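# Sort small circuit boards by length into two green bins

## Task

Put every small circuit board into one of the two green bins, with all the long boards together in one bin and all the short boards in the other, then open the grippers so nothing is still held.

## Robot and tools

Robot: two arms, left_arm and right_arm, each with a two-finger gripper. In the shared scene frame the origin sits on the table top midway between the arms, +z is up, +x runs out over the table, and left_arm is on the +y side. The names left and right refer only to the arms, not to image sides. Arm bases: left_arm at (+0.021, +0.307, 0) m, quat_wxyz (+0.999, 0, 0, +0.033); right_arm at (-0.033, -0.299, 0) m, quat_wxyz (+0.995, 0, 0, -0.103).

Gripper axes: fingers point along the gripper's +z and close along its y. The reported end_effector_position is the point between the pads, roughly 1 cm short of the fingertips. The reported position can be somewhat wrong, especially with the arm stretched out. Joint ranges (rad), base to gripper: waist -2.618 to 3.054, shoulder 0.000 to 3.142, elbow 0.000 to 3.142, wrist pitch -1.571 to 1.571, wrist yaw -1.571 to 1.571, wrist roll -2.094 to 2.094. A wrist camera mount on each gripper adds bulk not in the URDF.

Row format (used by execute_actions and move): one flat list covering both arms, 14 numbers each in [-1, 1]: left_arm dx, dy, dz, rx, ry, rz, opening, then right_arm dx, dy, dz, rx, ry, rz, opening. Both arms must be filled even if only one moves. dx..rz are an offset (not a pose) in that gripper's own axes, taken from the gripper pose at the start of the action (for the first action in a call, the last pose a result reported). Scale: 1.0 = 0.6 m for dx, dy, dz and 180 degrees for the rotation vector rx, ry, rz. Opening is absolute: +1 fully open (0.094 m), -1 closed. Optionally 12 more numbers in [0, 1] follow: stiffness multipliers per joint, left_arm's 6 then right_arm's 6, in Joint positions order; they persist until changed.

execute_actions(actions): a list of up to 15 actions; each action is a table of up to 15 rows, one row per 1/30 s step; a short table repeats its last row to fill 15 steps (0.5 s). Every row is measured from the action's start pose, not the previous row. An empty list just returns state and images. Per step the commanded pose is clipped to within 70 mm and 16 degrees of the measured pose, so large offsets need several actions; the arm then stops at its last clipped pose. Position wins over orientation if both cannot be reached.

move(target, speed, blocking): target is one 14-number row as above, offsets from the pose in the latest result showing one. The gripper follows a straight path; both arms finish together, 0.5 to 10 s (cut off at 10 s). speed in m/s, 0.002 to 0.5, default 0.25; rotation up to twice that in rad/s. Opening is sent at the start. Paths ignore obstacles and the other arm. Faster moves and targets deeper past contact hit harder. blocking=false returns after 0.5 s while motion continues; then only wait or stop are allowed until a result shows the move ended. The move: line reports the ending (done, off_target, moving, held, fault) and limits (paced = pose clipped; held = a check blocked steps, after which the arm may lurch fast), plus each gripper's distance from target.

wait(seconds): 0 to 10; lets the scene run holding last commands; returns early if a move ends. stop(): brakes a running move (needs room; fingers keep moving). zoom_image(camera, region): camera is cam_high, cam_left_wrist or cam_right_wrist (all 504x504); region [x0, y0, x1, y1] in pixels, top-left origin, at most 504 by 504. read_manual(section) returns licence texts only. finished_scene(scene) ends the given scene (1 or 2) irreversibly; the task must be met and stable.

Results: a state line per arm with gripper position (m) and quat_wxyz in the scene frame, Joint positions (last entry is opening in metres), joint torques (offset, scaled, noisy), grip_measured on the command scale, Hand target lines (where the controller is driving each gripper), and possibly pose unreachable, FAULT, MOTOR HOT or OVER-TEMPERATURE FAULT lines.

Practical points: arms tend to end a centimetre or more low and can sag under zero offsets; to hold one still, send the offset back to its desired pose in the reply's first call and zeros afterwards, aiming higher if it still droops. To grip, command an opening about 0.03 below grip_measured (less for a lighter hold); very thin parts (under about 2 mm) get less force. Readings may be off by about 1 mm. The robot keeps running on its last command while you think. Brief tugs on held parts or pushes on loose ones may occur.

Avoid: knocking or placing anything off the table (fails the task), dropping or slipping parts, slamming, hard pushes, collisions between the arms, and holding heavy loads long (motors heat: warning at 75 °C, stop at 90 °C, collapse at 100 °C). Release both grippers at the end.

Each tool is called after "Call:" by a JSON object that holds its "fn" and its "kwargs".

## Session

Call:
{"fn": "execute_actions", "kwargs": {"actions": []}}

Scene clock: 0.00 s.
left_arm: end_effector_position=(+0.4214, +0.1856, +0.2656) grip_measured=+1.000 end_effector_quat_wxyz=(+0.305, +0.177, +0.859, -0.372) | right_arm: end_effector_position=(+0.4446, -0.4418, +0.2488) grip_measured=+1.000 end_effector_quat_wxyz=(-0.150, +0.583, -0.707, +0.372)
Joint positions: left_arm=[-0.035  1.651  1.56  -0.876  0.861  0.153  0.094] | right_arm=[-0.015  1.768  1.691 -0.688  0.203 -1.687  0.094]
Joint velocities: left_arm=[ 0.022 -0.017 -0.002 -0.037  0.037 -0.051  0.   ] | right_arm=[-0.012 -0.007  0.007  0.037 -0.022 -0.037  0.   ]
Joint torques (N m, as the arm reports them, + toward a larger angle): no reading
Motor temperatures (°C, as the motors report them): left_arm=[26 27 28 27 27 25] | right_arm=[28 26 28 26 25 26]
Hand target (left_arm): +0.421, +0.184, +0.275; +0.317, +0.185, +0.852, -0.372
Hand target (right_arm): +0.443, -0.441, +0.251; +0.152, -0.582, +0.708, -0.370
Joint stiffness scale: left_arm=[1. 1. 1. 1. 1. 1.] | right_arm=[1. 1. 1. 1. 1. 1.]

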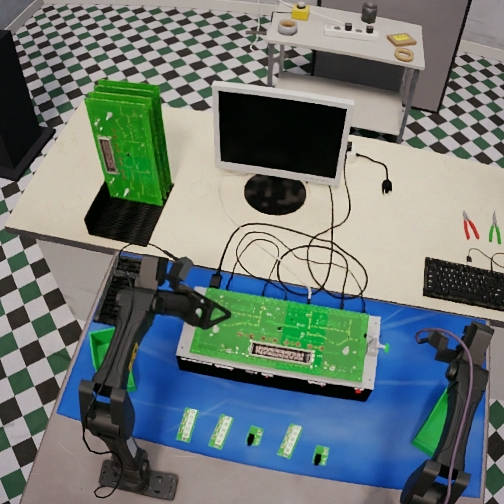

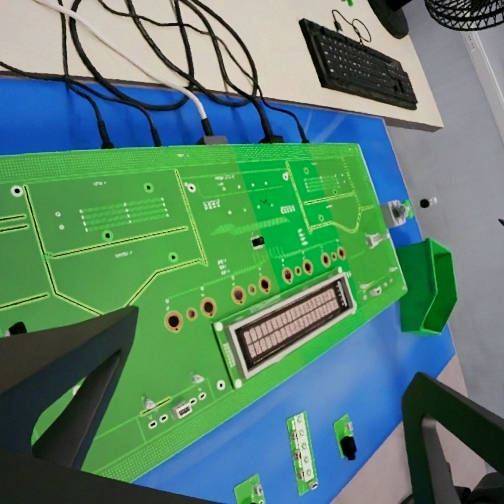

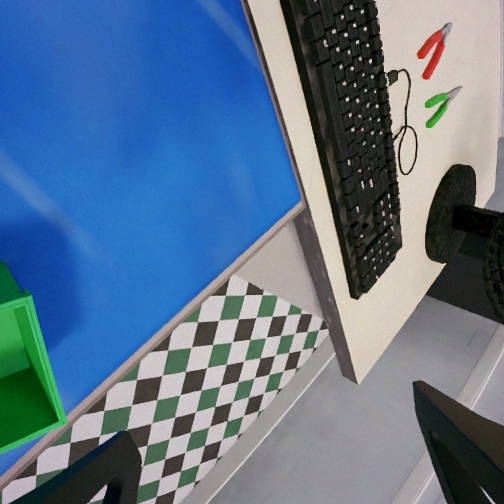

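Call:
{"fn": "move", "kwargs": {"target": [0.441,-0.0975,0.071,-0.229,0.224,-0.068,0.2,-0.431,0.493,-0.281,-0.263,0.106,0.412,0.2], "speed": 0.3}}

Call:
{"fn": "move", "kwargs": {"target": [0,0,0.085,0,0,0,0.2,0,0,0.085,0,0,0,0.2], "speed": 0.12}}

Scene clock: 5.27 s.
left_arm: end_effector_position=(+0.2141, +0.1345, +0.1025) grip_measured=+0.201 end_effector_quat_wxyz=(+0.002, +0.086, +0.996, -0.011) | right_arm: end_effector_position=(+0.1993, -0.1275, +0.0983) grip_measured=+0.202 end_effector_quat_wxyz=(-0.009, -0.001, +1.000, -0.000)
Joint positions: left_arm=[-0.79   1.514  1.15  -1.191  0.016 -0.551  0.056] | right_arm=[ 0.831  1.657  1.278 -1.207 -0.01   0.624  0.056]
Joint velocities: left_arm=[-0.002  0.002 -0.012  0.022  0.081  0.007 -0.001] | right_arm=[ 0.012  0.002 -0.007 -0.081  0.022 -0.007 -0.   ]
Joint torques (N m, as the arm reports them, + toward a larger angle): left_arm=[-0.42 -4.97  4.27  0.14 -0.15 -0.08] | right_arm=[  0.64 -11.11   4.64   0.67  -0.1    0.12]
Motor temperatures (°C, as the motors report them): left_arm=[26 29 29 28 27 25] | right_arm=[28 28 28 26 25 26]
Hand target (left_arm): +0.210, +0.139, +0.098; -0.006, +0.084, +0.996, +0.003
Hand target (right_arm): +0.197, -0.125, +0.101; -0.002, -0.001, +1.000, +0.010
Off the commanded pose (left_arm): 0.006 m, 1 deg.
Off the commanded pose (right_arm): 0.003 m, 1 deg.
Joint stiffness scale: left_arm=[1. 1. 1. 1. 1. 1.] | right_arm=[1. 1. 1. 1. 1. 1.]
move: done

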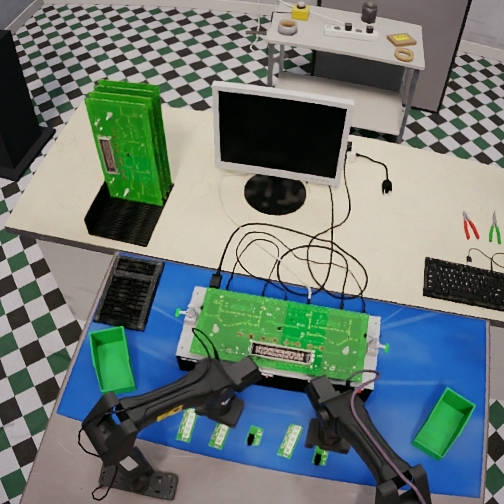

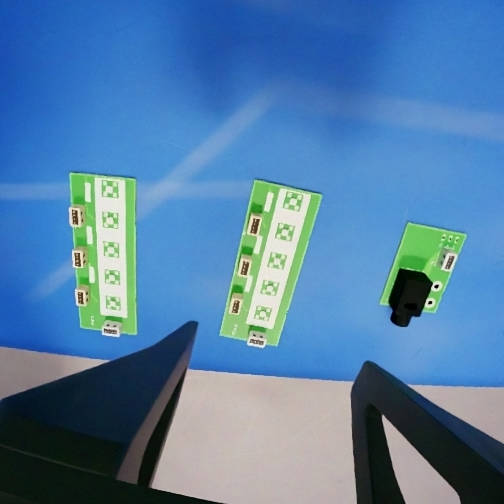

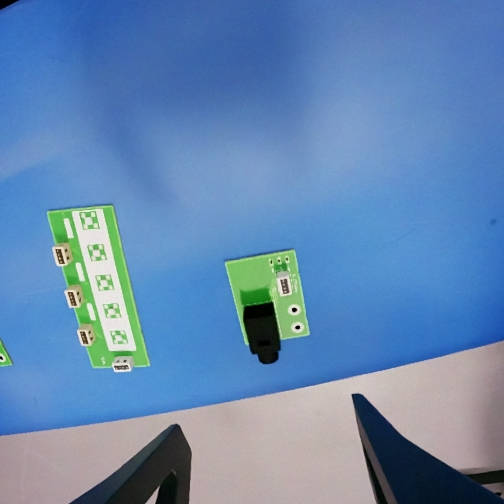

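Scene clock: 6.30 s.
left_arm: end_effector_position=(+0.2158, +0.1329, +0.0560) grip_measured=+0.201 end_effector_quat_wxyz=(+0.004, +0.086, +0.996, -0.012) | right_arm: end_effector_position=(+0.1983, -0.1282, +0.0531) grip_measured=+0.202 end_effector_quat_wxyz=(-0.006, -0.001, +1.000, +0.002)
Joint positions: left_arm=[-0.79   1.558  1.003 -0.995  0.016 -0.551  0.056] | right_arm=[ 0.831  1.686  1.125 -1.019 -0.01   0.624  0.056]
Joint velocities: left_arm=[-0.012  0.007 -0.012 -0.051 -0.037 -0.051 -0.001] | right_arm=[-0.032  0.007 -0.012 -0.022 -0.007  0.037 -0.001]
Joint torques (N m, as the arm reports them, + toward a larger angle): left_arm=[-0.07 -5.24  4.15  0.36 -0.02 -0.01] | right_arm=[ 0.1  -7.78  5.    0.67 -0.02  0.04]
Motor temperatures (°C, as the motors report them): left_arm=[26 29 29 28 27 25] | right_arm=[28 28 28 26 25 26]
Hand target (left_arm): +0.215, +0.133, +0.052; +0.002, +0.086, +0.996, -0.011
Hand target (right_arm): +0.198, -0.128, +0.048; -0.009, -0.001, +1.000, -0.000
Off the commanded pose (left_arm): 0.005 m, 0 deg.
Off the commanded pose (right_arm): 0.006 m, 0 deg.
Joint stiffness scale: left_arm=[1. 1. 1. 1. 1. 1.] | right_arm=[1. 1. 1. 1. 1. 1.]
move: done

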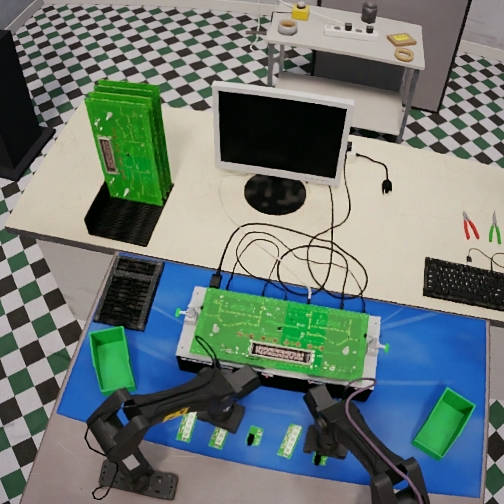

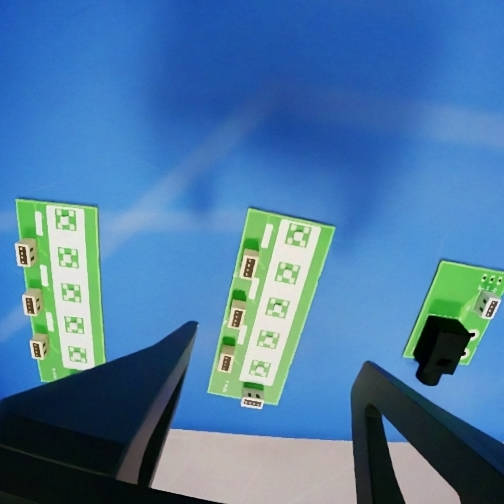

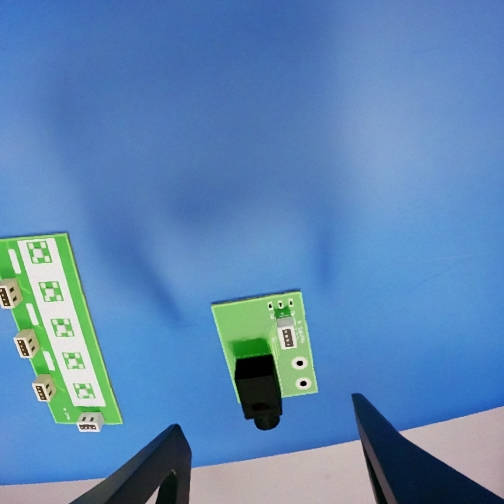

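Call:
{"fn": "move", "kwargs": {"target": [0.028,0.005,0.083,-0.008,0,0,0.1,0.01,0.003,0.08,0,0,0,0.1], "speed": 0.04}}

Scene clock: 10.03 s.
left_arm: end_effector_position=(+0.2016, +0.1366, +0.0127) grip_measured=+0.102 end_effector_quat_wxyz=(+0.002, +0.087, +0.996, -0.006) | right_arm: end_effector_position=(+0.1935, -0.1285, +0.0141) grip_measured=+0.102 end_effector_quat_wxyz=(-0.004, +0.000, +1.000, +0.004)
Joint positions: left_arm=[-0.823  1.59   0.847 -0.818  0.006 -0.584  0.052] | right_arm=[ 0.841  1.725  1.003 -0.85  -0.01   0.635  0.052]
Joint velocities: left_arm=[-0.012  0.002  0.012  0.037 -0.022  0.007 -0.   ] | right_arm=[-0.017  0.002  0.012 -0.022 -0.051 -0.022 -0.001]
Joint torques (N m, as the arm reports them, + toward a larger angle): left_arm=[-0.58 -4.63  3.23  0.52 -0.14 -0.07] | right_arm=[ 0.67 -7.21  4.32  0.89  0.03  0.08]
Motor temperatures (°C, as the motors report them): left_arm=[26 29 29 28 27 25] | right_arm=[28 28 28 26 25 26]
Hand target (left_arm): +0.201, +0.138, +0.006; +0.005, +0.086, +0.996, +0.000
Hand target (right_arm): +0.191, -0.127, +0.006; -0.007, -0.001, +1.000, +0.002
Off the commanded pose (left_arm): 0.007 m, 1 deg.
Off the commanded pose (right_arm): 0.009 m, 0 deg.
Joint stiffness scale: left_arm=[1. 1. 1. 1. 1. 1.] | right_arm=[1. 1. 1. 1. 1. 1.]
move: done

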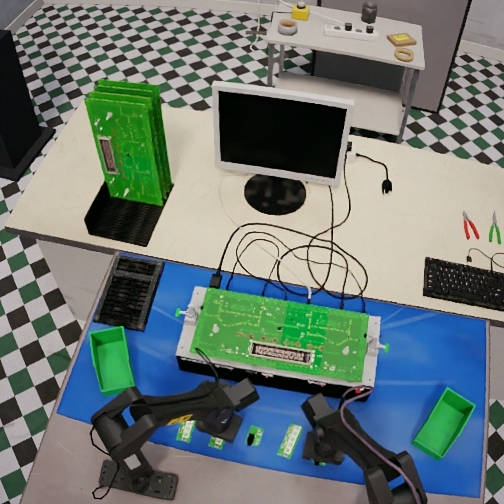

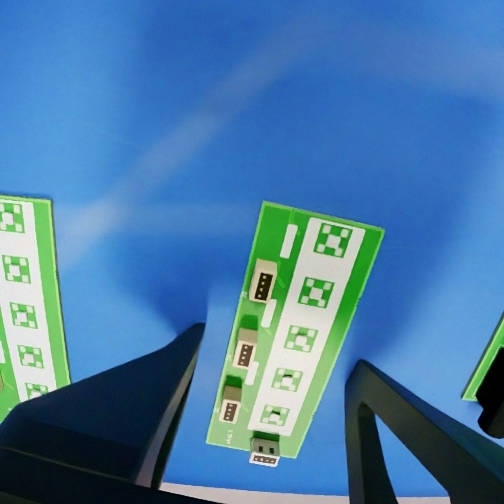

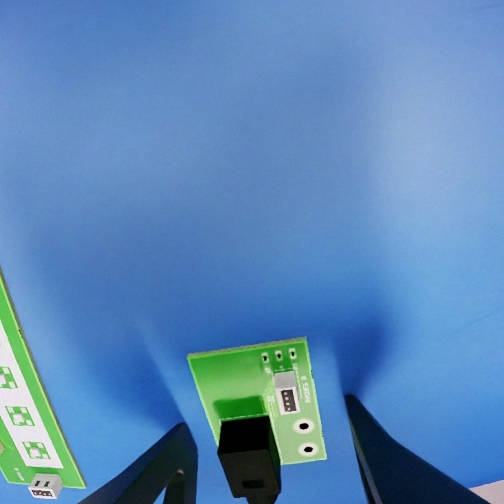

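Call:
{"fn": "move", "kwargs": {"target": [0,0,0.01,0,0,0,-0.385,0,0,0.015,0,0,0,-0.395], "speed": 0.02}}

Scene clock: 12.37 s.
left_arm: end_effector_position=(+0.2017, +0.1370, +0.0127) grip_measured=-0.353 end_effector_quat_wxyz=(+0.002, +0.086, +0.996, -0.005) | right_arm: end_effector_position=(+0.1958, -0.1240, +0.0155) grip_measured=-0.393 end_effector_quat_wxyz=(+0.001, -0.000, +1.000, +0.014)
Joint positions: left_arm=[-0.823  1.59   0.847 -0.819  0.005 -0.585  0.03 ] | right_arm=[ 0.842  1.721  1.004 -0.835 -0.021  0.636  0.029]
Joint velocities: left_arm=[-0.002 -0.022 -0.017  0.007 -0.007  0.007  0.   ] | right_arm=[-0.007 -0.002 -0.027  0.051  0.007  0.022 -0.001]
Joint torques (N m, as the arm reports them, + toward a larger angle): left_arm=[-0.02 -4.68  3.49  0.5  -0.02  0.  ] | right_arm=[-0.08 -7.13  3.84  0.84  0.08  0.01]
Motor temperatures (°C, as the motors report them): left_arm=[26 29 29 28 27 25] | right_arm=[28 29 28 26 25 26]
Hand target (left_arm): +0.202, +0.137, +0.007; +0.002, +0.087, +0.996, -0.006
Hand target (right_arm): +0.193, -0.129, +0.006; -0.004, +0.000, +1.000, +0.004
Off the commanded pose (left_arm): 0.006 m, 0 deg.
Off the commanded pose (right_arm): 0.011 m, 1 deg.
Joint stiffness scale: left_arm=[1. 1. 1. 1. 1. 1.] | right_arm=[1. 1. 1. 1. 1. 1.]
move: off_target (right_arm)

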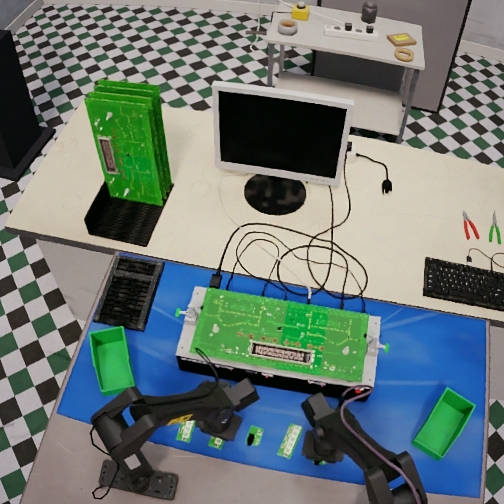

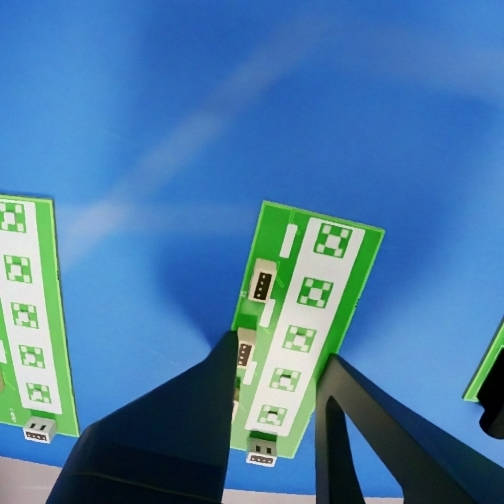

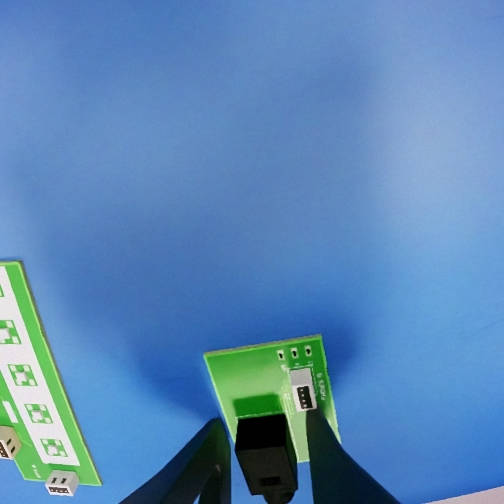

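Call:
{"fn": "move", "kwargs": {"target": [0,0,0,0,0,0,-0.385,0.003,-0.008,0.0,0,0,0,0.1], "speed": 0.02}}

Call:
{"fn": "move", "kwargs": {"target": [0,0,0,0,0,0,-0.385,0.003,0,0.02,0,0,0,0.1], "speed": 0.02}}

Scene clock: 15.27 s.
left_arm: end_effector_position=(+0.2017, +0.1370, +0.0127) grip_measured=-0.353 end_effector_quat_wxyz=(+0.002, +0.086, +0.996, -0.005) | right_arm: end_effector_position=(+0.1958, -0.1237, +0.0155) grip_measured=+0.098 end_effector_quat_wxyz=(+0.001, -0.002, +1.000, +0.015)
Joint positions: left_arm=[-0.823  1.59   0.847 -0.819  0.005 -0.585  0.03 ] | right_arm=[ 0.842  1.721  1.004 -0.835 -0.023  0.633  0.052]
Joint velocities: left_arm=[-0.022  0.012 -0.017  0.007  0.022 -0.037  0.001] | right_arm=[-0.007  0.012 -0.002  0.007  0.095  0.051  0.   ]
Joint torques (N m, as the arm reports them, + toward a larger angle): left_arm=[-0.02 -5.67  4.6   0.24  0.   -0.01] | right_arm=[ -0.9  -10.26   4.15   0.63   0.    -0.1 ]
Motor temperatures (°C, as the motors report them): left_arm=[26 29 29 28 27 25] | right_arm=[28 29 28 26 25 26]
Hand target (left_arm): +0.202, +0.137, +0.013; +0.002, +0.086, +0.996, -0.005
Hand target (right_arm): +0.194, -0.129, +0.015; +0.001, -0.000, +1.000, +0.014
Off the commanded pose (left_arm): 0.000 m, 0 deg.
Off the commanded pose (right_arm): 0.005 m, 0 deg.
Joint stiffness scale: left_arm=[1. 1. 1. 1. 1. 1.] | right_arm=[1. 1. 1. 1. 1. 1.]
move: done

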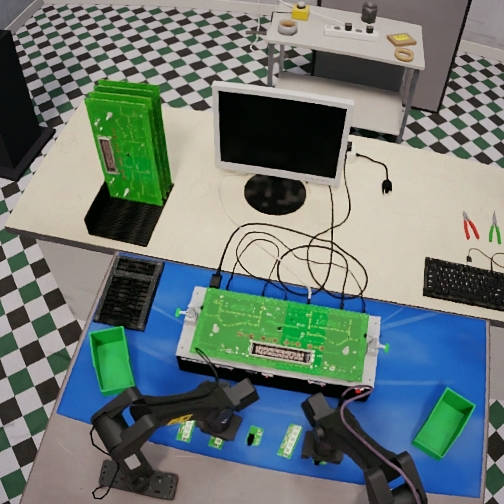

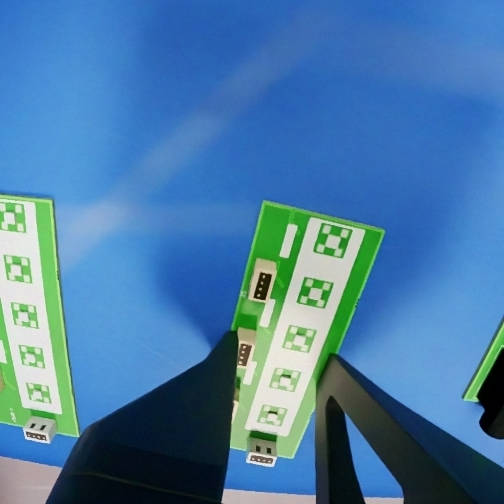

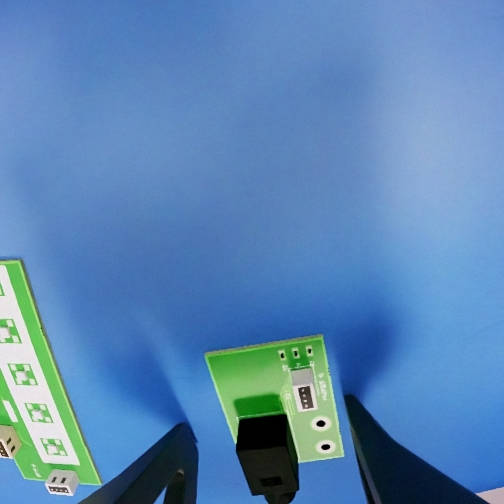

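Scene clock: 16.10 s.
left_arm: end_effector_position=(+0.2017, +0.1370, +0.0127) grip_measured=-0.353 end_effector_quat_wxyz=(+0.002, +0.086, +0.996, -0.005) | right_arm: end_effector_position=(+0.1984, -0.1217, +0.0144) grip_measured=+0.098 end_effector_quat_wxyz=(+0.007, -0.002, +1.000, +0.019)
Joint positions: left_arm=[-0.823  1.59   0.847 -0.819  0.005 -0.585  0.03 ] | right_arm=[ 0.842  1.721  0.998 -0.814 -0.023  0.633  0.052]
Joint velocities: left_arm=[ 0.012 -0.007 -0.007  0.007  0.066 -0.007 -0.   ] | right_arm=[-0.007 -0.007 -0.002  0.022 -0.022  0.037 -0.001]
Joint torques (N m, as the arm reports them, + toward a larger angle): left_arm=[ 0.01 -5.66  4.58  0.23 -0.02  0.  ] | right_arm=[ 0.43 -7.33  3.47  0.95  0.    0.06]
Motor temperatures (°C, as the motors report them): left_arm=[26 29 29 28 27 25] | right_arm=[28 29 28 26 25 26]
Hand target (left_arm): +0.202, +0.137, +0.013; +0.002, +0.086, +0.996, -0.005
Hand target (right_arm): +0.194, -0.124, +0.004; +0.000, -0.002, +1.000, +0.015
Off the commanded pose (left_arm): 0.000 m, 0 deg.
Off the commanded pose (right_arm): 0.012 m, 1 deg.
Joint stiffness scale: left_arm=[1. 1. 1. 1. 1. 1.] | right_arm=[1. 1. 1. 1. 1. 1.]
move: off_target (right_arm)

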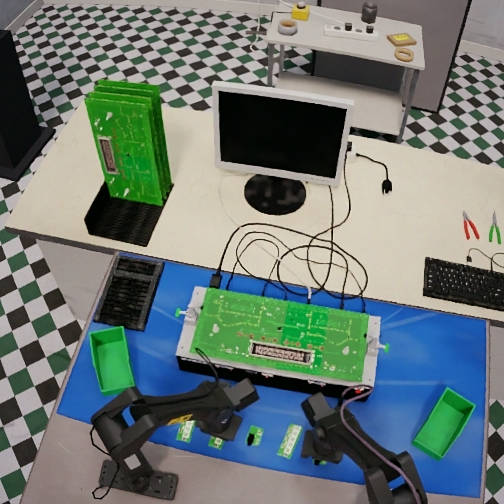

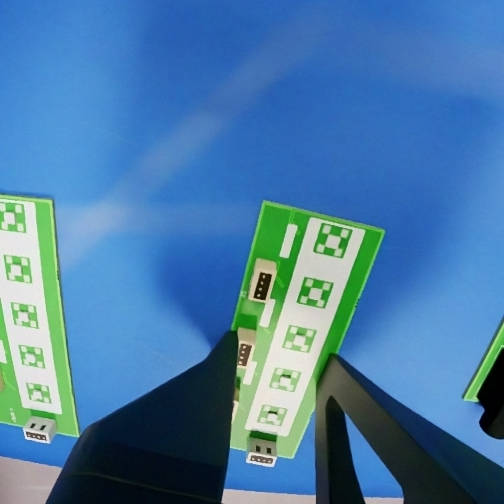

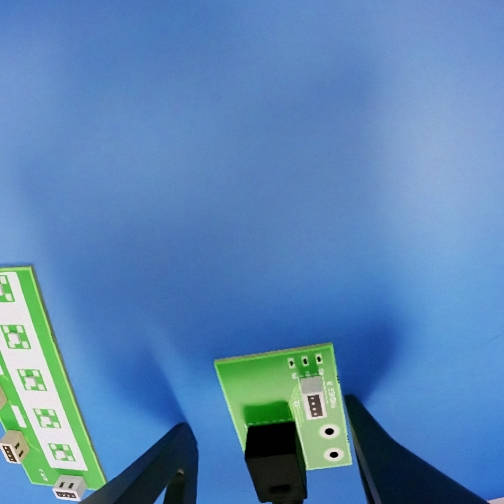

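Call:
{"fn": "move", "kwargs": {"target": [0,0,0,0,0,0,-0.385,0.004,-0.004,0.013,0,0,0,-0.395], "speed": 0.02}}

Scene clock: 17.23 s.
left_arm: end_effector_position=(+0.2017, +0.1370, +0.0127) grip_measured=-0.353 end_effector_quat_wxyz=(+0.002, +0.086, +0.996, -0.005) | right_arm: end_effector_position=(+0.1991, -0.1224, +0.0146) grip_measured=-0.383 end_effector_quat_wxyz=(+0.010, -0.001, +1.000, +0.019)
Joint positions: left_arm=[-0.823  1.59   0.847 -0.819  0.005 -0.585  0.03 ] | right_arm=[ 0.841  1.718  0.995 -0.81  -0.018  0.633  0.029]
Joint velocities: left_arm=[-0.002  0.002  0.017  0.051  0.007 -0.066 -0.   ] | right_arm=[ 0.007 -0.007 -0.022 -0.022  0.066  0.095 -0.001]
Joint torques (N m, as the arm reports them, + toward a larger angle): left_arm=[ 0.02 -5.65  4.6   0.23 -0.02 -0.02] | right_arm=[-0.12 -8.39  3.41  0.99 -0.06  0.02]
Motor temperatures (°C, as the motors report them): left_arm=[26 29 30 28 27 25] | right_arm=[28 29 28 26 25 26]
Hand target (left_arm): +0.202, +0.137, +0.013; +0.002, +0.086, +0.996, -0.005
Hand target (right_arm): +0.196, -0.124, +0.007; +0.007, -0.002, +1.000, +0.020
Off the commanded pose (left_arm): 0.000 m, 0 deg.
Off the commanded pose (right_arm): 0.009 m, 0 deg.
Joint stiffness scale: left_arm=[1. 1. 1. 1. 1. 1.] | right_arm=[1. 1. 1. 1. 1. 1.]
move: done

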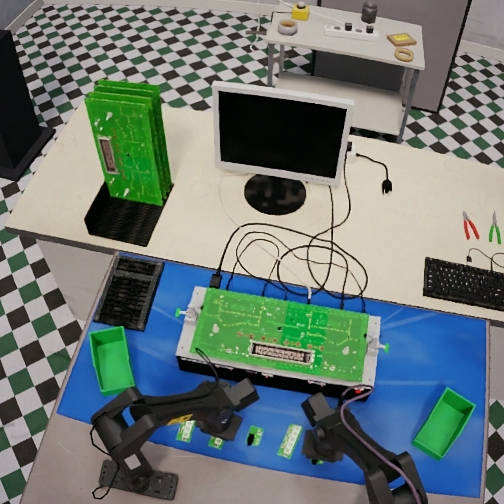

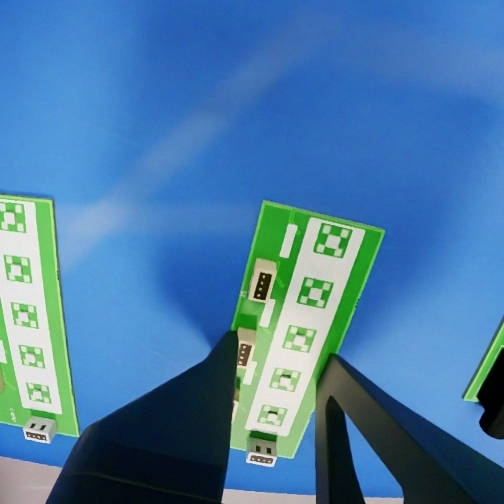

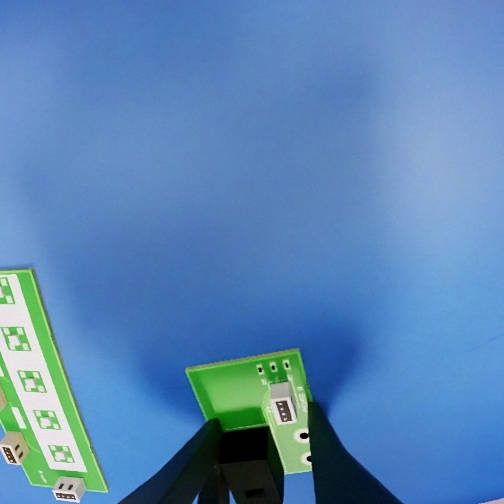

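Call:
{"fn": "move", "kwargs": {"target": [0,0,0,0,0,0,-0.385,0.004,0,0.006,0.01,0,0,-0.15], "speed": 0.02}}

Call:
{"fn": "move", "kwargs": {"target": [0,0,0,0,0,0,-0.385,0.004,0,0.018,0.004,0,0,-0.15], "speed": 0.02}}

Call:
{"fn": "move", "kwargs": {"target": [0,0,0,0,0,0,-0.385,0.004,0,0.014,0,0,0,-0.395], "speed": 0.02}}

Scene clock: 19.03 s.
left_arm: end_effector_position=(+0.2017, +0.1370, +0.0127) grip_measured=-0.353 end_effector_quat_wxyz=(+0.002, +0.086, +0.996, -0.005) | right_arm: end_effector_position=(+0.1967, -0.1214, +0.0147) grip_measured=-0.152 end_effector_quat_wxyz=(+0.010, -0.001, +1.000, +0.015)
Joint positions: left_arm=[-0.823  1.59   0.847 -0.819  0.005 -0.585  0.03 ] | right_arm=[ 0.854  1.717  0.995 -0.815 -0.011  0.647  0.04 ]
Joint velocities: left_arm=[-0.002 -0.002 -0.002 -0.022 -0.037 -0.051  0.   ] | right_arm=[-0.022  0.022 -0.002 -0.037 -0.037  0.007  0.   ]
Joint torques (N m, as the arm reports them, + toward a larger angle): left_arm=[-0.02 -5.67  4.61  0.23 -0.02 -0.01] | right_arm=[ 0.68 -7.45  5.77  0.65  0.19  0.03]
Motor temperatures (°C, as the motors report them): left_arm=[26 29 30 28 27 25] | right_arm=[28 29 29 26 25 26]
Hand target (left_arm): +0.202, +0.137, +0.013; +0.002, +0.086, +0.996, -0.005
Hand target (right_arm): +0.197, -0.122, +0.011; +0.010, -0.002, +1.000, +0.003
Off the commanded pose (left_arm): 0.000 m, 0 deg.
Off the commanded pose (right_arm): 0.004 m, 1 deg.
Joint stiffness scale: left_arm=[1. 1. 1. 1. 1. 1.] | right_arm=[1. 1. 1. 1. 1. 1.]
move: done

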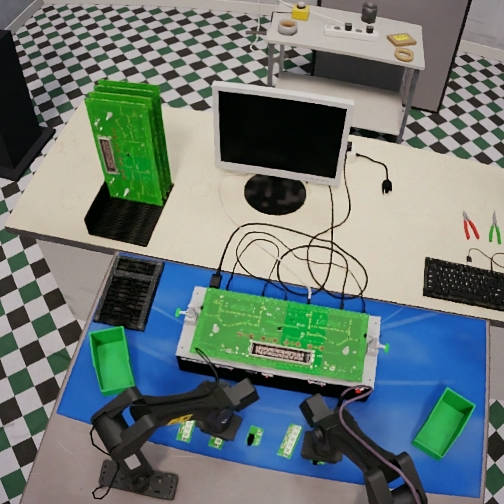

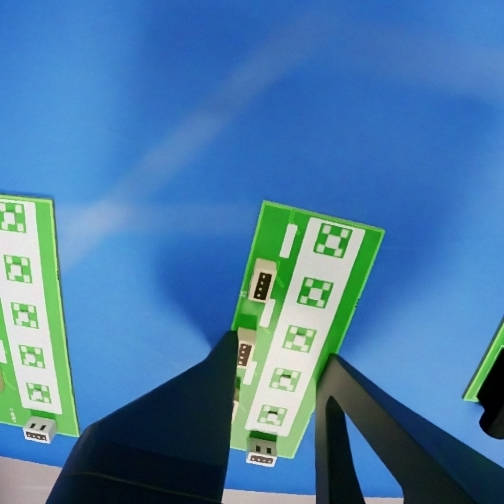

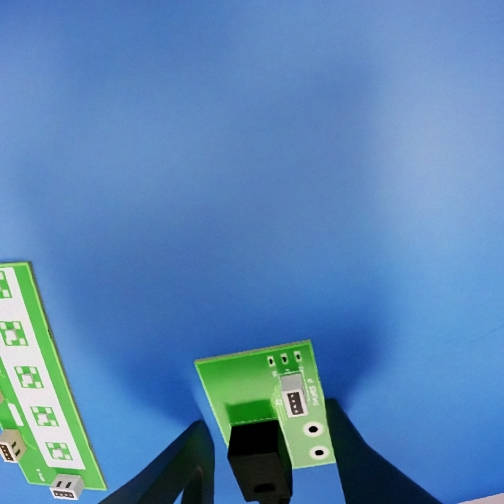

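Scene clock: 19.83 s.
left_arm: end_effector_position=(+0.2017, +0.1370, +0.0127) grip_measured=-0.353 end_effector_quat_wxyz=(+0.002, +0.086, +0.996, -0.005) | right_arm: end_effector_position=(+0.2004, -0.1186, +0.0149) grip_measured=-0.152 end_effector_quat_wxyz=(+0.018, +0.002, +1.000, +0.020)
Joint positions: left_arm=[-0.823  1.59   0.847 -0.819  0.005 -0.585  0.03 ] | right_arm=[ 0.854  1.717  0.995 -0.797 -0.011  0.652  0.04 ]
Joint velocities: left_arm=[ 0.017 -0.007 -0.012 -0.022 -0.022 -0.139  0.   ] | right_arm=[-0.027 -0.007  0.012 -0.007 -0.007 -0.051 -0.   ]
Joint torques (N m, as the arm reports them, + toward a larger angle): left_arm=[-0.02 -5.68  4.64  0.23 -0.03  0.  ] | right_arm=[ 1.03 -7.08  3.75  0.9   0.09  0.05]
Motor temperatures (°C, as the motors report them): left_arm=[26 29 30 28 27 25] | right_arm=[28 29 29 26 25 26]
Hand target (left_arm): +0.202, +0.137, +0.013; +0.002, +0.086, +0.996, -0.005
Hand target (right_arm): +0.194, -0.121, +0.004; +0.010, -0.001, +1.000, +0.008
Off the commanded pose (left_arm): 0.000 m, 0 deg.
Off the commanded pose (right_arm): 0.013 m, 2 deg.
Joint stiffness scale: left_arm=[1. 1. 1. 1. 1. 1.] | right_arm=[1. 1. 1. 1. 1. 1.]
move: off_target (right_arm)

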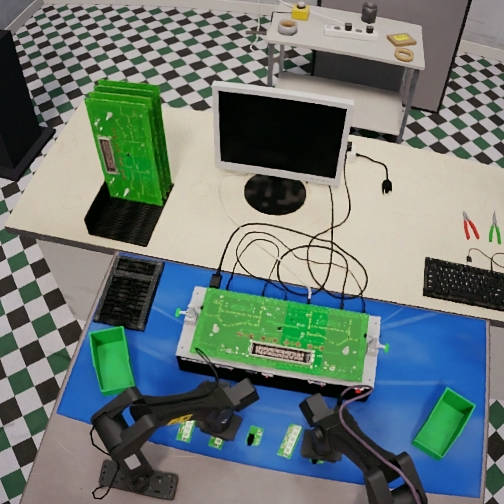

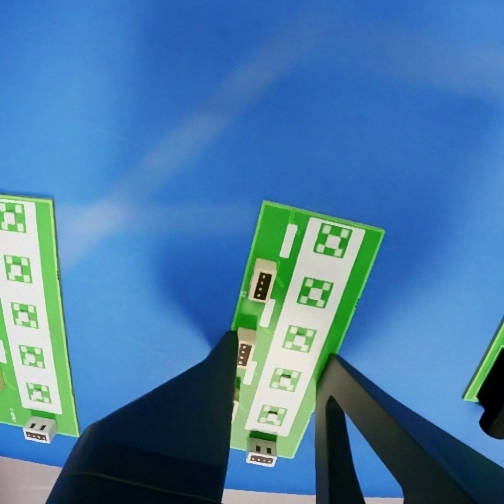

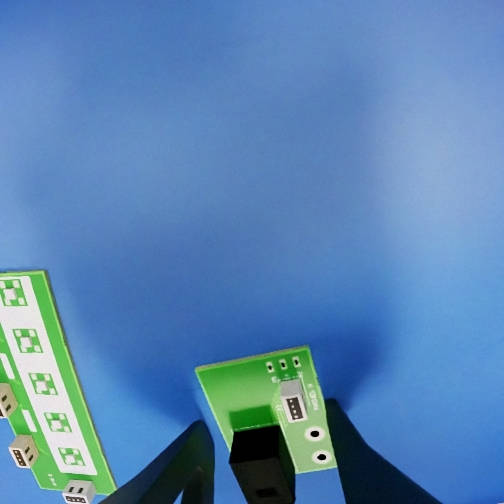

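Scene clock: 20.53 s.
left_arm: end_effector_position=(+0.2017, +0.1370, +0.0127) grip_measured=-0.353 end_effector_quat_wxyz=(+0.002, +0.086, +0.996, -0.005) | right_arm: end_effector_position=(+0.2006, -0.1193, +0.0153) grip_measured=-0.392 end_effector_quat_wxyz=(+0.018, +0.002, +1.000, +0.019)
Joint positions: left_arm=[-0.823  1.59   0.847 -0.819  0.005 -0.585  0.03 ] | right_arm=[ 0.853  1.715  0.995 -0.798 -0.008  0.652  0.029]
Joint velocities: left_arm=[ 0.002 -0.017  0.017 -0.022 -0.066 -0.037  0.001] | right_arm=[ 0.007 -0.007 -0.007 -0.022 -0.007 -0.007 -0.001]
Joint torques (N m, as the arm reports them, + toward a larger angle): left_arm=[ 0.01 -5.66  4.62  0.24 -0.03 -0.01] | right_arm=[ 0.44 -7.89  3.64  1.09 -0.02  0.08]
Motor temperatures (°C, as the motors report them): left_arm=[26 29 30 28 27 25] | right_arm=[28 29 29 26 25 26]
Hand target (left_arm): +0.202, +0.137, +0.013; +0.002, +0.086, +0.996, -0.005
Hand target (right_arm): +0.198, -0.119, +0.007; +0.017, +0.002, +1.000, +0.020
Off the commanded pose (left_arm): 0.000 m, 0 deg.
Off the commanded pose (right_arm): 0.009 m, 0 deg.
Joint stiffness scale: left_arm=[1. 1. 1. 1. 1. 1.] | right_arm=[1. 1. 1. 1. 1. 1.]
move: done

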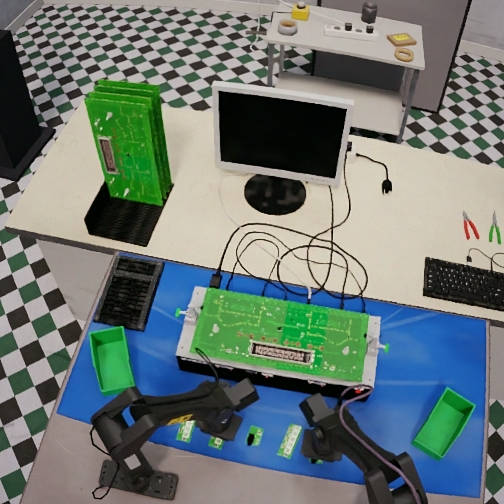

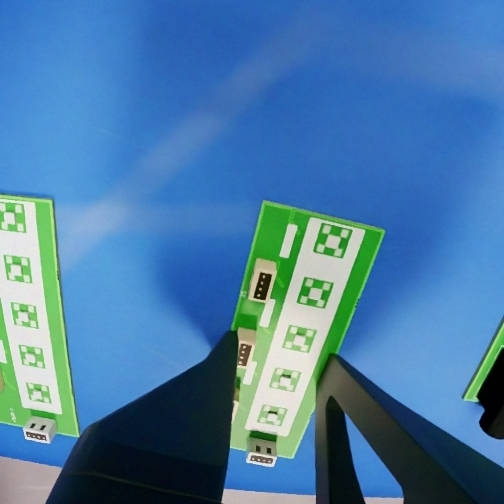

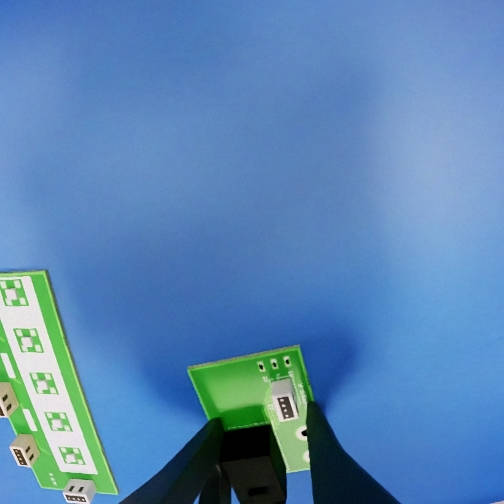

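Call:
{"fn": "move", "kwargs": {"target": [0,0.03,-0.21,0,0,0,-0.385,0.025,0.01,-0.07,0.006,0.011,0,-0.1], "speed": 0.15}}

Scene clock: 22.77 s.
left_arm: end_effector_position=(+0.1967, +0.1574, +0.1249) grip_measured=-0.353 end_effector_quat_wxyz=(-0.014, +0.086, +0.996, +0.007) | right_arm: end_effector_position=(+0.1834, -0.1194, +0.0457) grip_measured=-0.102 end_effector_quat_wxyz=(-0.007, +0.004, +1.000, +0.000)
Joint positions: left_arm=[-0.773  1.445  1.176 -1.334  0.005 -0.536  0.03 ] | right_arm=[ 0.888  1.674  1.082 -0.989 -0.01   0.69   0.042]
Joint velocities: left_arm=[ 0.002  0.012 -0.002 -0.022 -0.066  0.095  0.001] | right_arm=[-0.002 -0.007  0.002 -0.11  -0.066  0.022 -0.   ]
Joint torques (N m, as the arm reports them, + toward a larger angle): left_arm=[ 0.67 -6.67  7.78  0.06 -0.02  0.06] | right_arm=[  0.72 -10.79   7.09   0.41  -0.07   0.08]
Motor temperatures (°C, as the motors report them): left_arm=[26 29 30 27 27 25] | right_arm=[28 29 29 26 25 26]
Hand target (left_arm): +0.201, +0.156, +0.138; +0.002, +0.086, +0.996, -0.005
Hand target (right_arm): +0.185, -0.114, +0.057; +0.001, +0.002, +1.000, +0.010
Off the commanded pose (left_arm): 0.016 m, 2 deg.
Off the commanded pose (right_arm): 0.012 m, 1 deg.
Joint stiffness scale: left_arm=[1. 1. 1. 1. 1. 1.] | right_arm=[1. 1. 1. 1. 1. 1.]
move: off_target (left_arm, right_arm)

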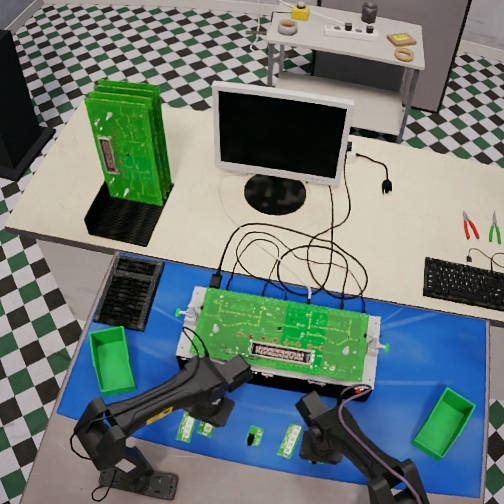

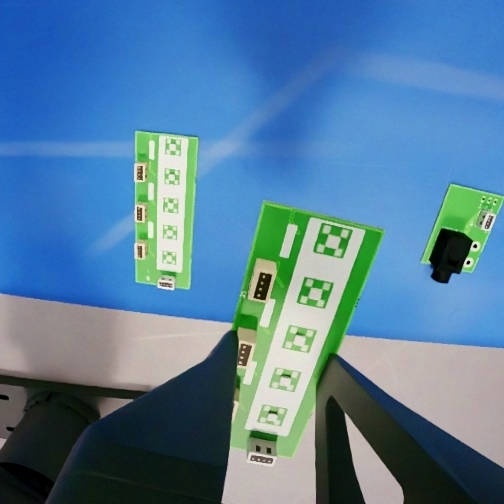

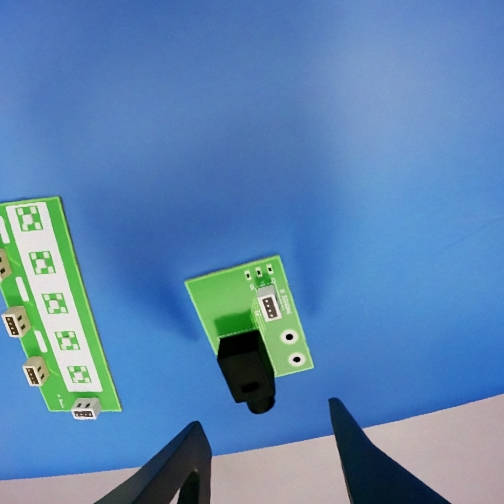

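Call:
{"fn": "move", "kwargs": {"target": [-0.128,0.538,-0.015,0.004,-0.009,-0.178,-0.385,0.005,0.017,0.047,-0.004,0,-0.035,-0.2], "speed": 0.25}}

Scene clock: 25.43 s.
left_arm: end_effector_position=(+0.3209, +0.4540, +0.1323) grip_measured=-0.353 end_effector_quat_wxyz=(-0.004, -0.198, +0.980, -0.005) | right_arm: end_effector_position=(+0.1847, -0.1105, +0.0255) grip_measured=-0.198 end_effector_quat_wxyz=(+0.001, -0.044, +0.999, +0.009)
Joint positions: left_arm=[ 0.39   1.817  1.601 -1.365  0.008  0.057  0.03 ] | right_arm=[ 0.908  1.707  1.032 -0.882 -0.013  0.614  0.038]
Joint velocities: left_arm=[-0.002  0.002 -0.002 -0.037 -0.022 -0.051 -0.001] | right_arm=[ 0.012  0.007 -0.002 -0.022 -0.037  0.007 -0.   ]
Joint torques (N m, as the arm reports them, + toward a larger angle): left_arm=[-0.21 -7.87  8.02  0.11  0.04  0.06] | right_arm=[ 0.78 -7.33  4.44  0.7  -0.09 -0.04]
Motor temperatures (°C, as the motors report them): left_arm=[26 30 31 27 27 25] | right_arm=[28 29 29 26 25 26]
Hand target (left_arm): +0.327, +0.455, +0.140; +0.006, -0.192, +0.981, -0.006
Hand target (right_arm): +0.180, -0.110, +0.018; -0.008, -0.051, +0.999, +0.007
Off the commanded pose (left_arm): 0.011 m, 1 deg.
Off the commanded pose (right_arm): 0.009 m, 1 deg.
Joint stiffness scale: left_arm=[1. 1. 1. 1. 1. 1.] | right_arm=[1. 1. 1. 1. 1. 1.]
move: off_target (left_arm)

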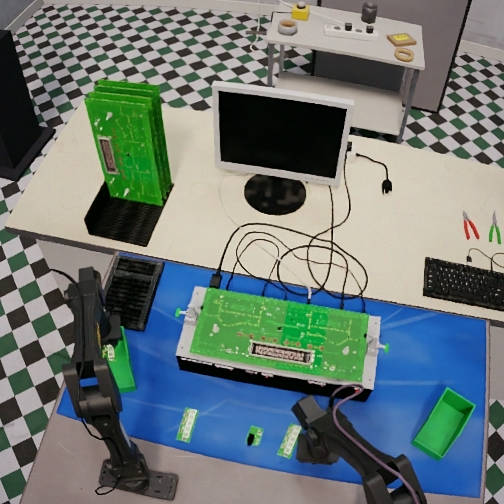

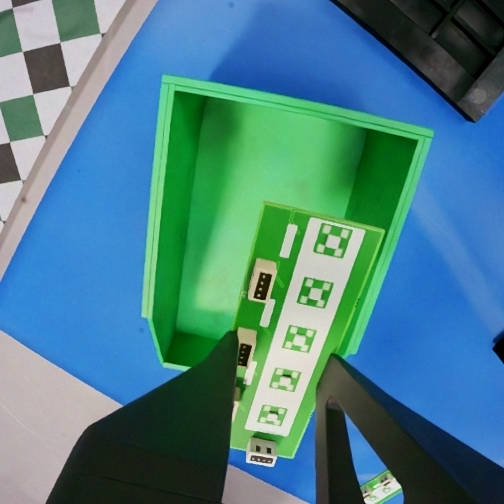

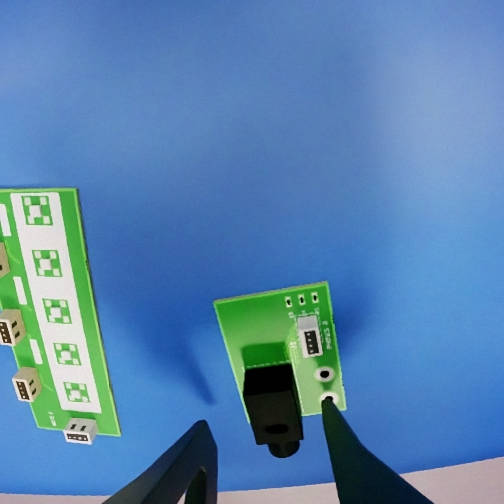

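Call:
{"fn": "move", "kwargs": {"target": [0,0.017,0.18,0,0,0,-0.385,0.008,-0.004,0.023,0,0,0,-0.2], "speed": 0.08}}

Scene clock: 27.60 s.
left_arm: end_effector_position=(+0.3191, +0.4622, +0.0288) grip_measured=-0.383 end_effector_quat_wxyz=(-0.003, -0.198, +0.980, -0.004) | right_arm: end_effector_position=(+0.1826, -0.1122, +0.0166) grip_measured=-0.198 end_effector_quat_wxyz=(+0.004, -0.044, +0.999, +0.011)
Joint positions: left_arm=[ 0.414  1.892  1.278 -0.967  0.006  0.08   0.029] | right_arm=[ 0.908  1.707  0.993 -0.836 -0.013  0.614  0.038]
Joint velocities: left_arm=[ 0.007  0.007  0.002  0.022 -0.022 -0.022 -0.   ] | right_arm=[-0.007 -0.002  0.002 -0.037  0.066 -0.007 -0.   ]
Joint torques (N m, as the arm reports them, + toward a larger angle): left_arm=[ 0.58 -8.11  3.93  0.34 -0.01  0.06] | right_arm=[ 0.21 -8.23  4.34  0.77 -0.02  0.05]
Motor temperatures (°C, as the motors report them): left_arm=[26 30 31 27 27 25] | right_arm=[28 29 29 26 25 26]
Hand target (left_arm): +0.317, +0.464, +0.025; -0.004, -0.198, +0.980, -0.005
Hand target (right_arm): +0.180, -0.113, +0.012; +0.001, -0.044, +0.999, +0.009
Off the commanded pose (left_arm): 0.005 m, 0 deg.
Off the commanded pose (right_arm): 0.006 m, 0 deg.
Joint stiffness scale: left_arm=[1. 1. 1. 1. 1. 1.] | right_arm=[1. 1. 1. 1. 1. 1.]
move: done

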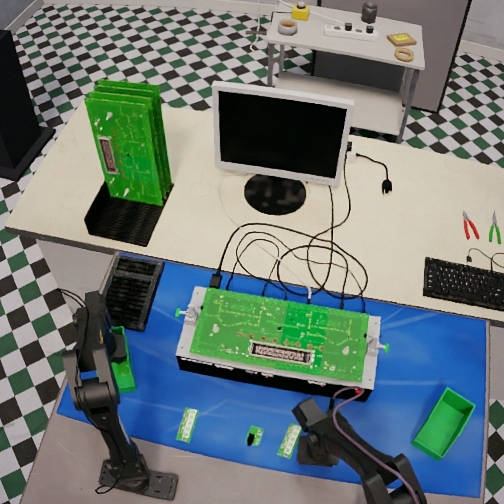

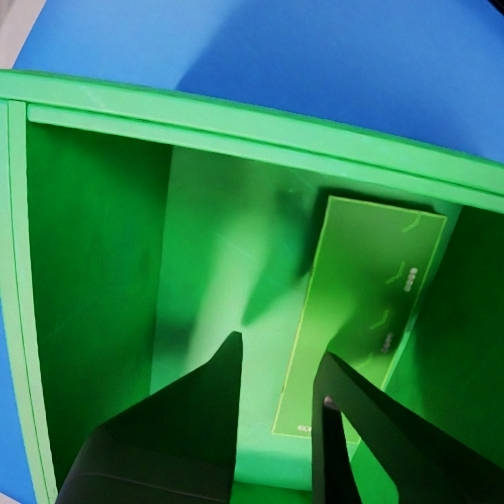

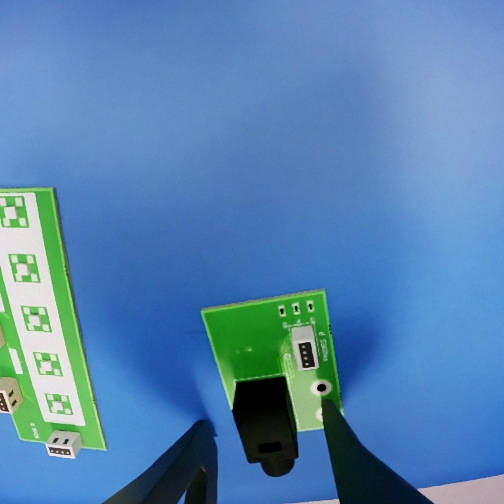

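Call:
{"fn": "move", "kwargs": {"target": [0,0,-0.17,0,-0.01,0,-0.2,0,0,-0.004,0,0,0,-0.72], "speed": 0.15}}

Scene clock: 29.17 s.
left_arm: end_effector_position=(+0.3134, +0.4592, +0.1151) grip_measured=-0.202 end_effector_quat_wxyz=(-0.010, -0.198, +0.980, -0.006) | right_arm: end_effector_position=(+0.1826, -0.1122, +0.0166) grip_measured=-0.702 end_effector_quat_wxyz=(+0.004, -0.044, +0.999, +0.011)
Joint positions: left_arm=[ 0.414  1.812  1.526 -1.307  0.006  0.08   0.038] | right_arm=[ 0.908  1.707  0.993 -0.836 -0.013  0.614  0.014]
Joint velocities: left_arm=[ 0.007 -0.002  0.007 -0.051  0.022  0.007 -0.001] | right_arm=[ 0.012 -0.022  0.002 -0.081 -0.11   0.007 -0.   ]
Joint torques (N m, as the arm reports them, + toward a larger angle): left_arm=[-0.08 -9.8   7.7   0.11 -0.01 -0.02] | right_arm=[-0.07 -9.24  5.75  0.52 -0.02  0.  ]
Motor temperatures (°C, as the motors report them): left_arm=[26 31 31 27 27 25] | right_arm=[28 29 29 26 25 26]
Hand target (left_arm): +0.318, +0.461, +0.130; +0.012, -0.198, +0.980, -0.001
Hand target (right_arm): +0.183, -0.112, +0.019; +0.004, -0.044, +0.999, +0.011
Off the commanded pose (left_arm): 0.017 m, 3 deg.
Off the commanded pose (right_arm): 0.002 m, 0 deg.
Joint stiffness scale: left_arm=[1. 1. 1. 1. 1. 1.] | right_arm=[1. 1. 1. 1. 1. 1.]
move: off_target (left_arm)

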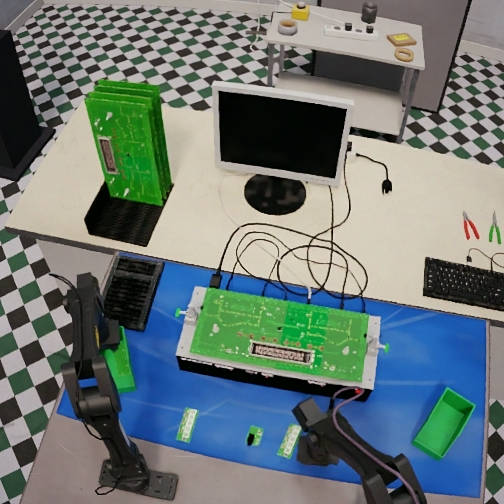

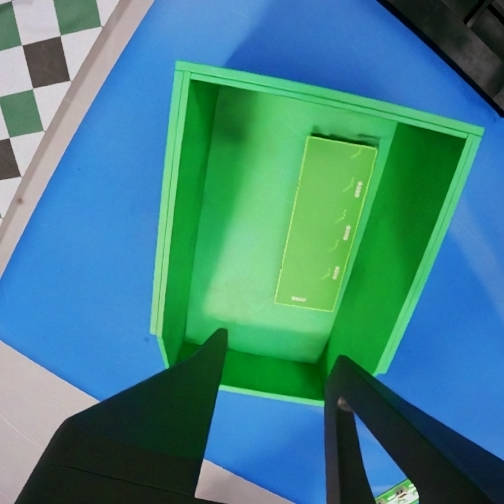

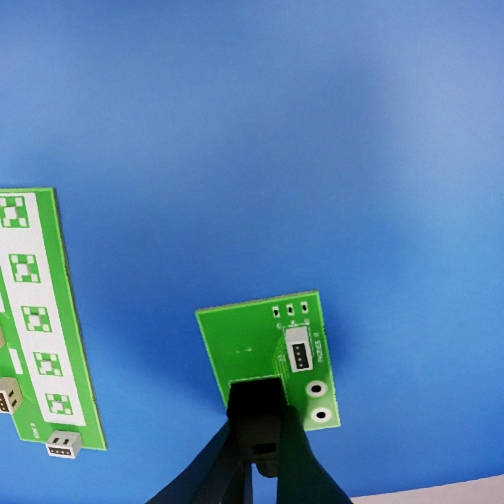

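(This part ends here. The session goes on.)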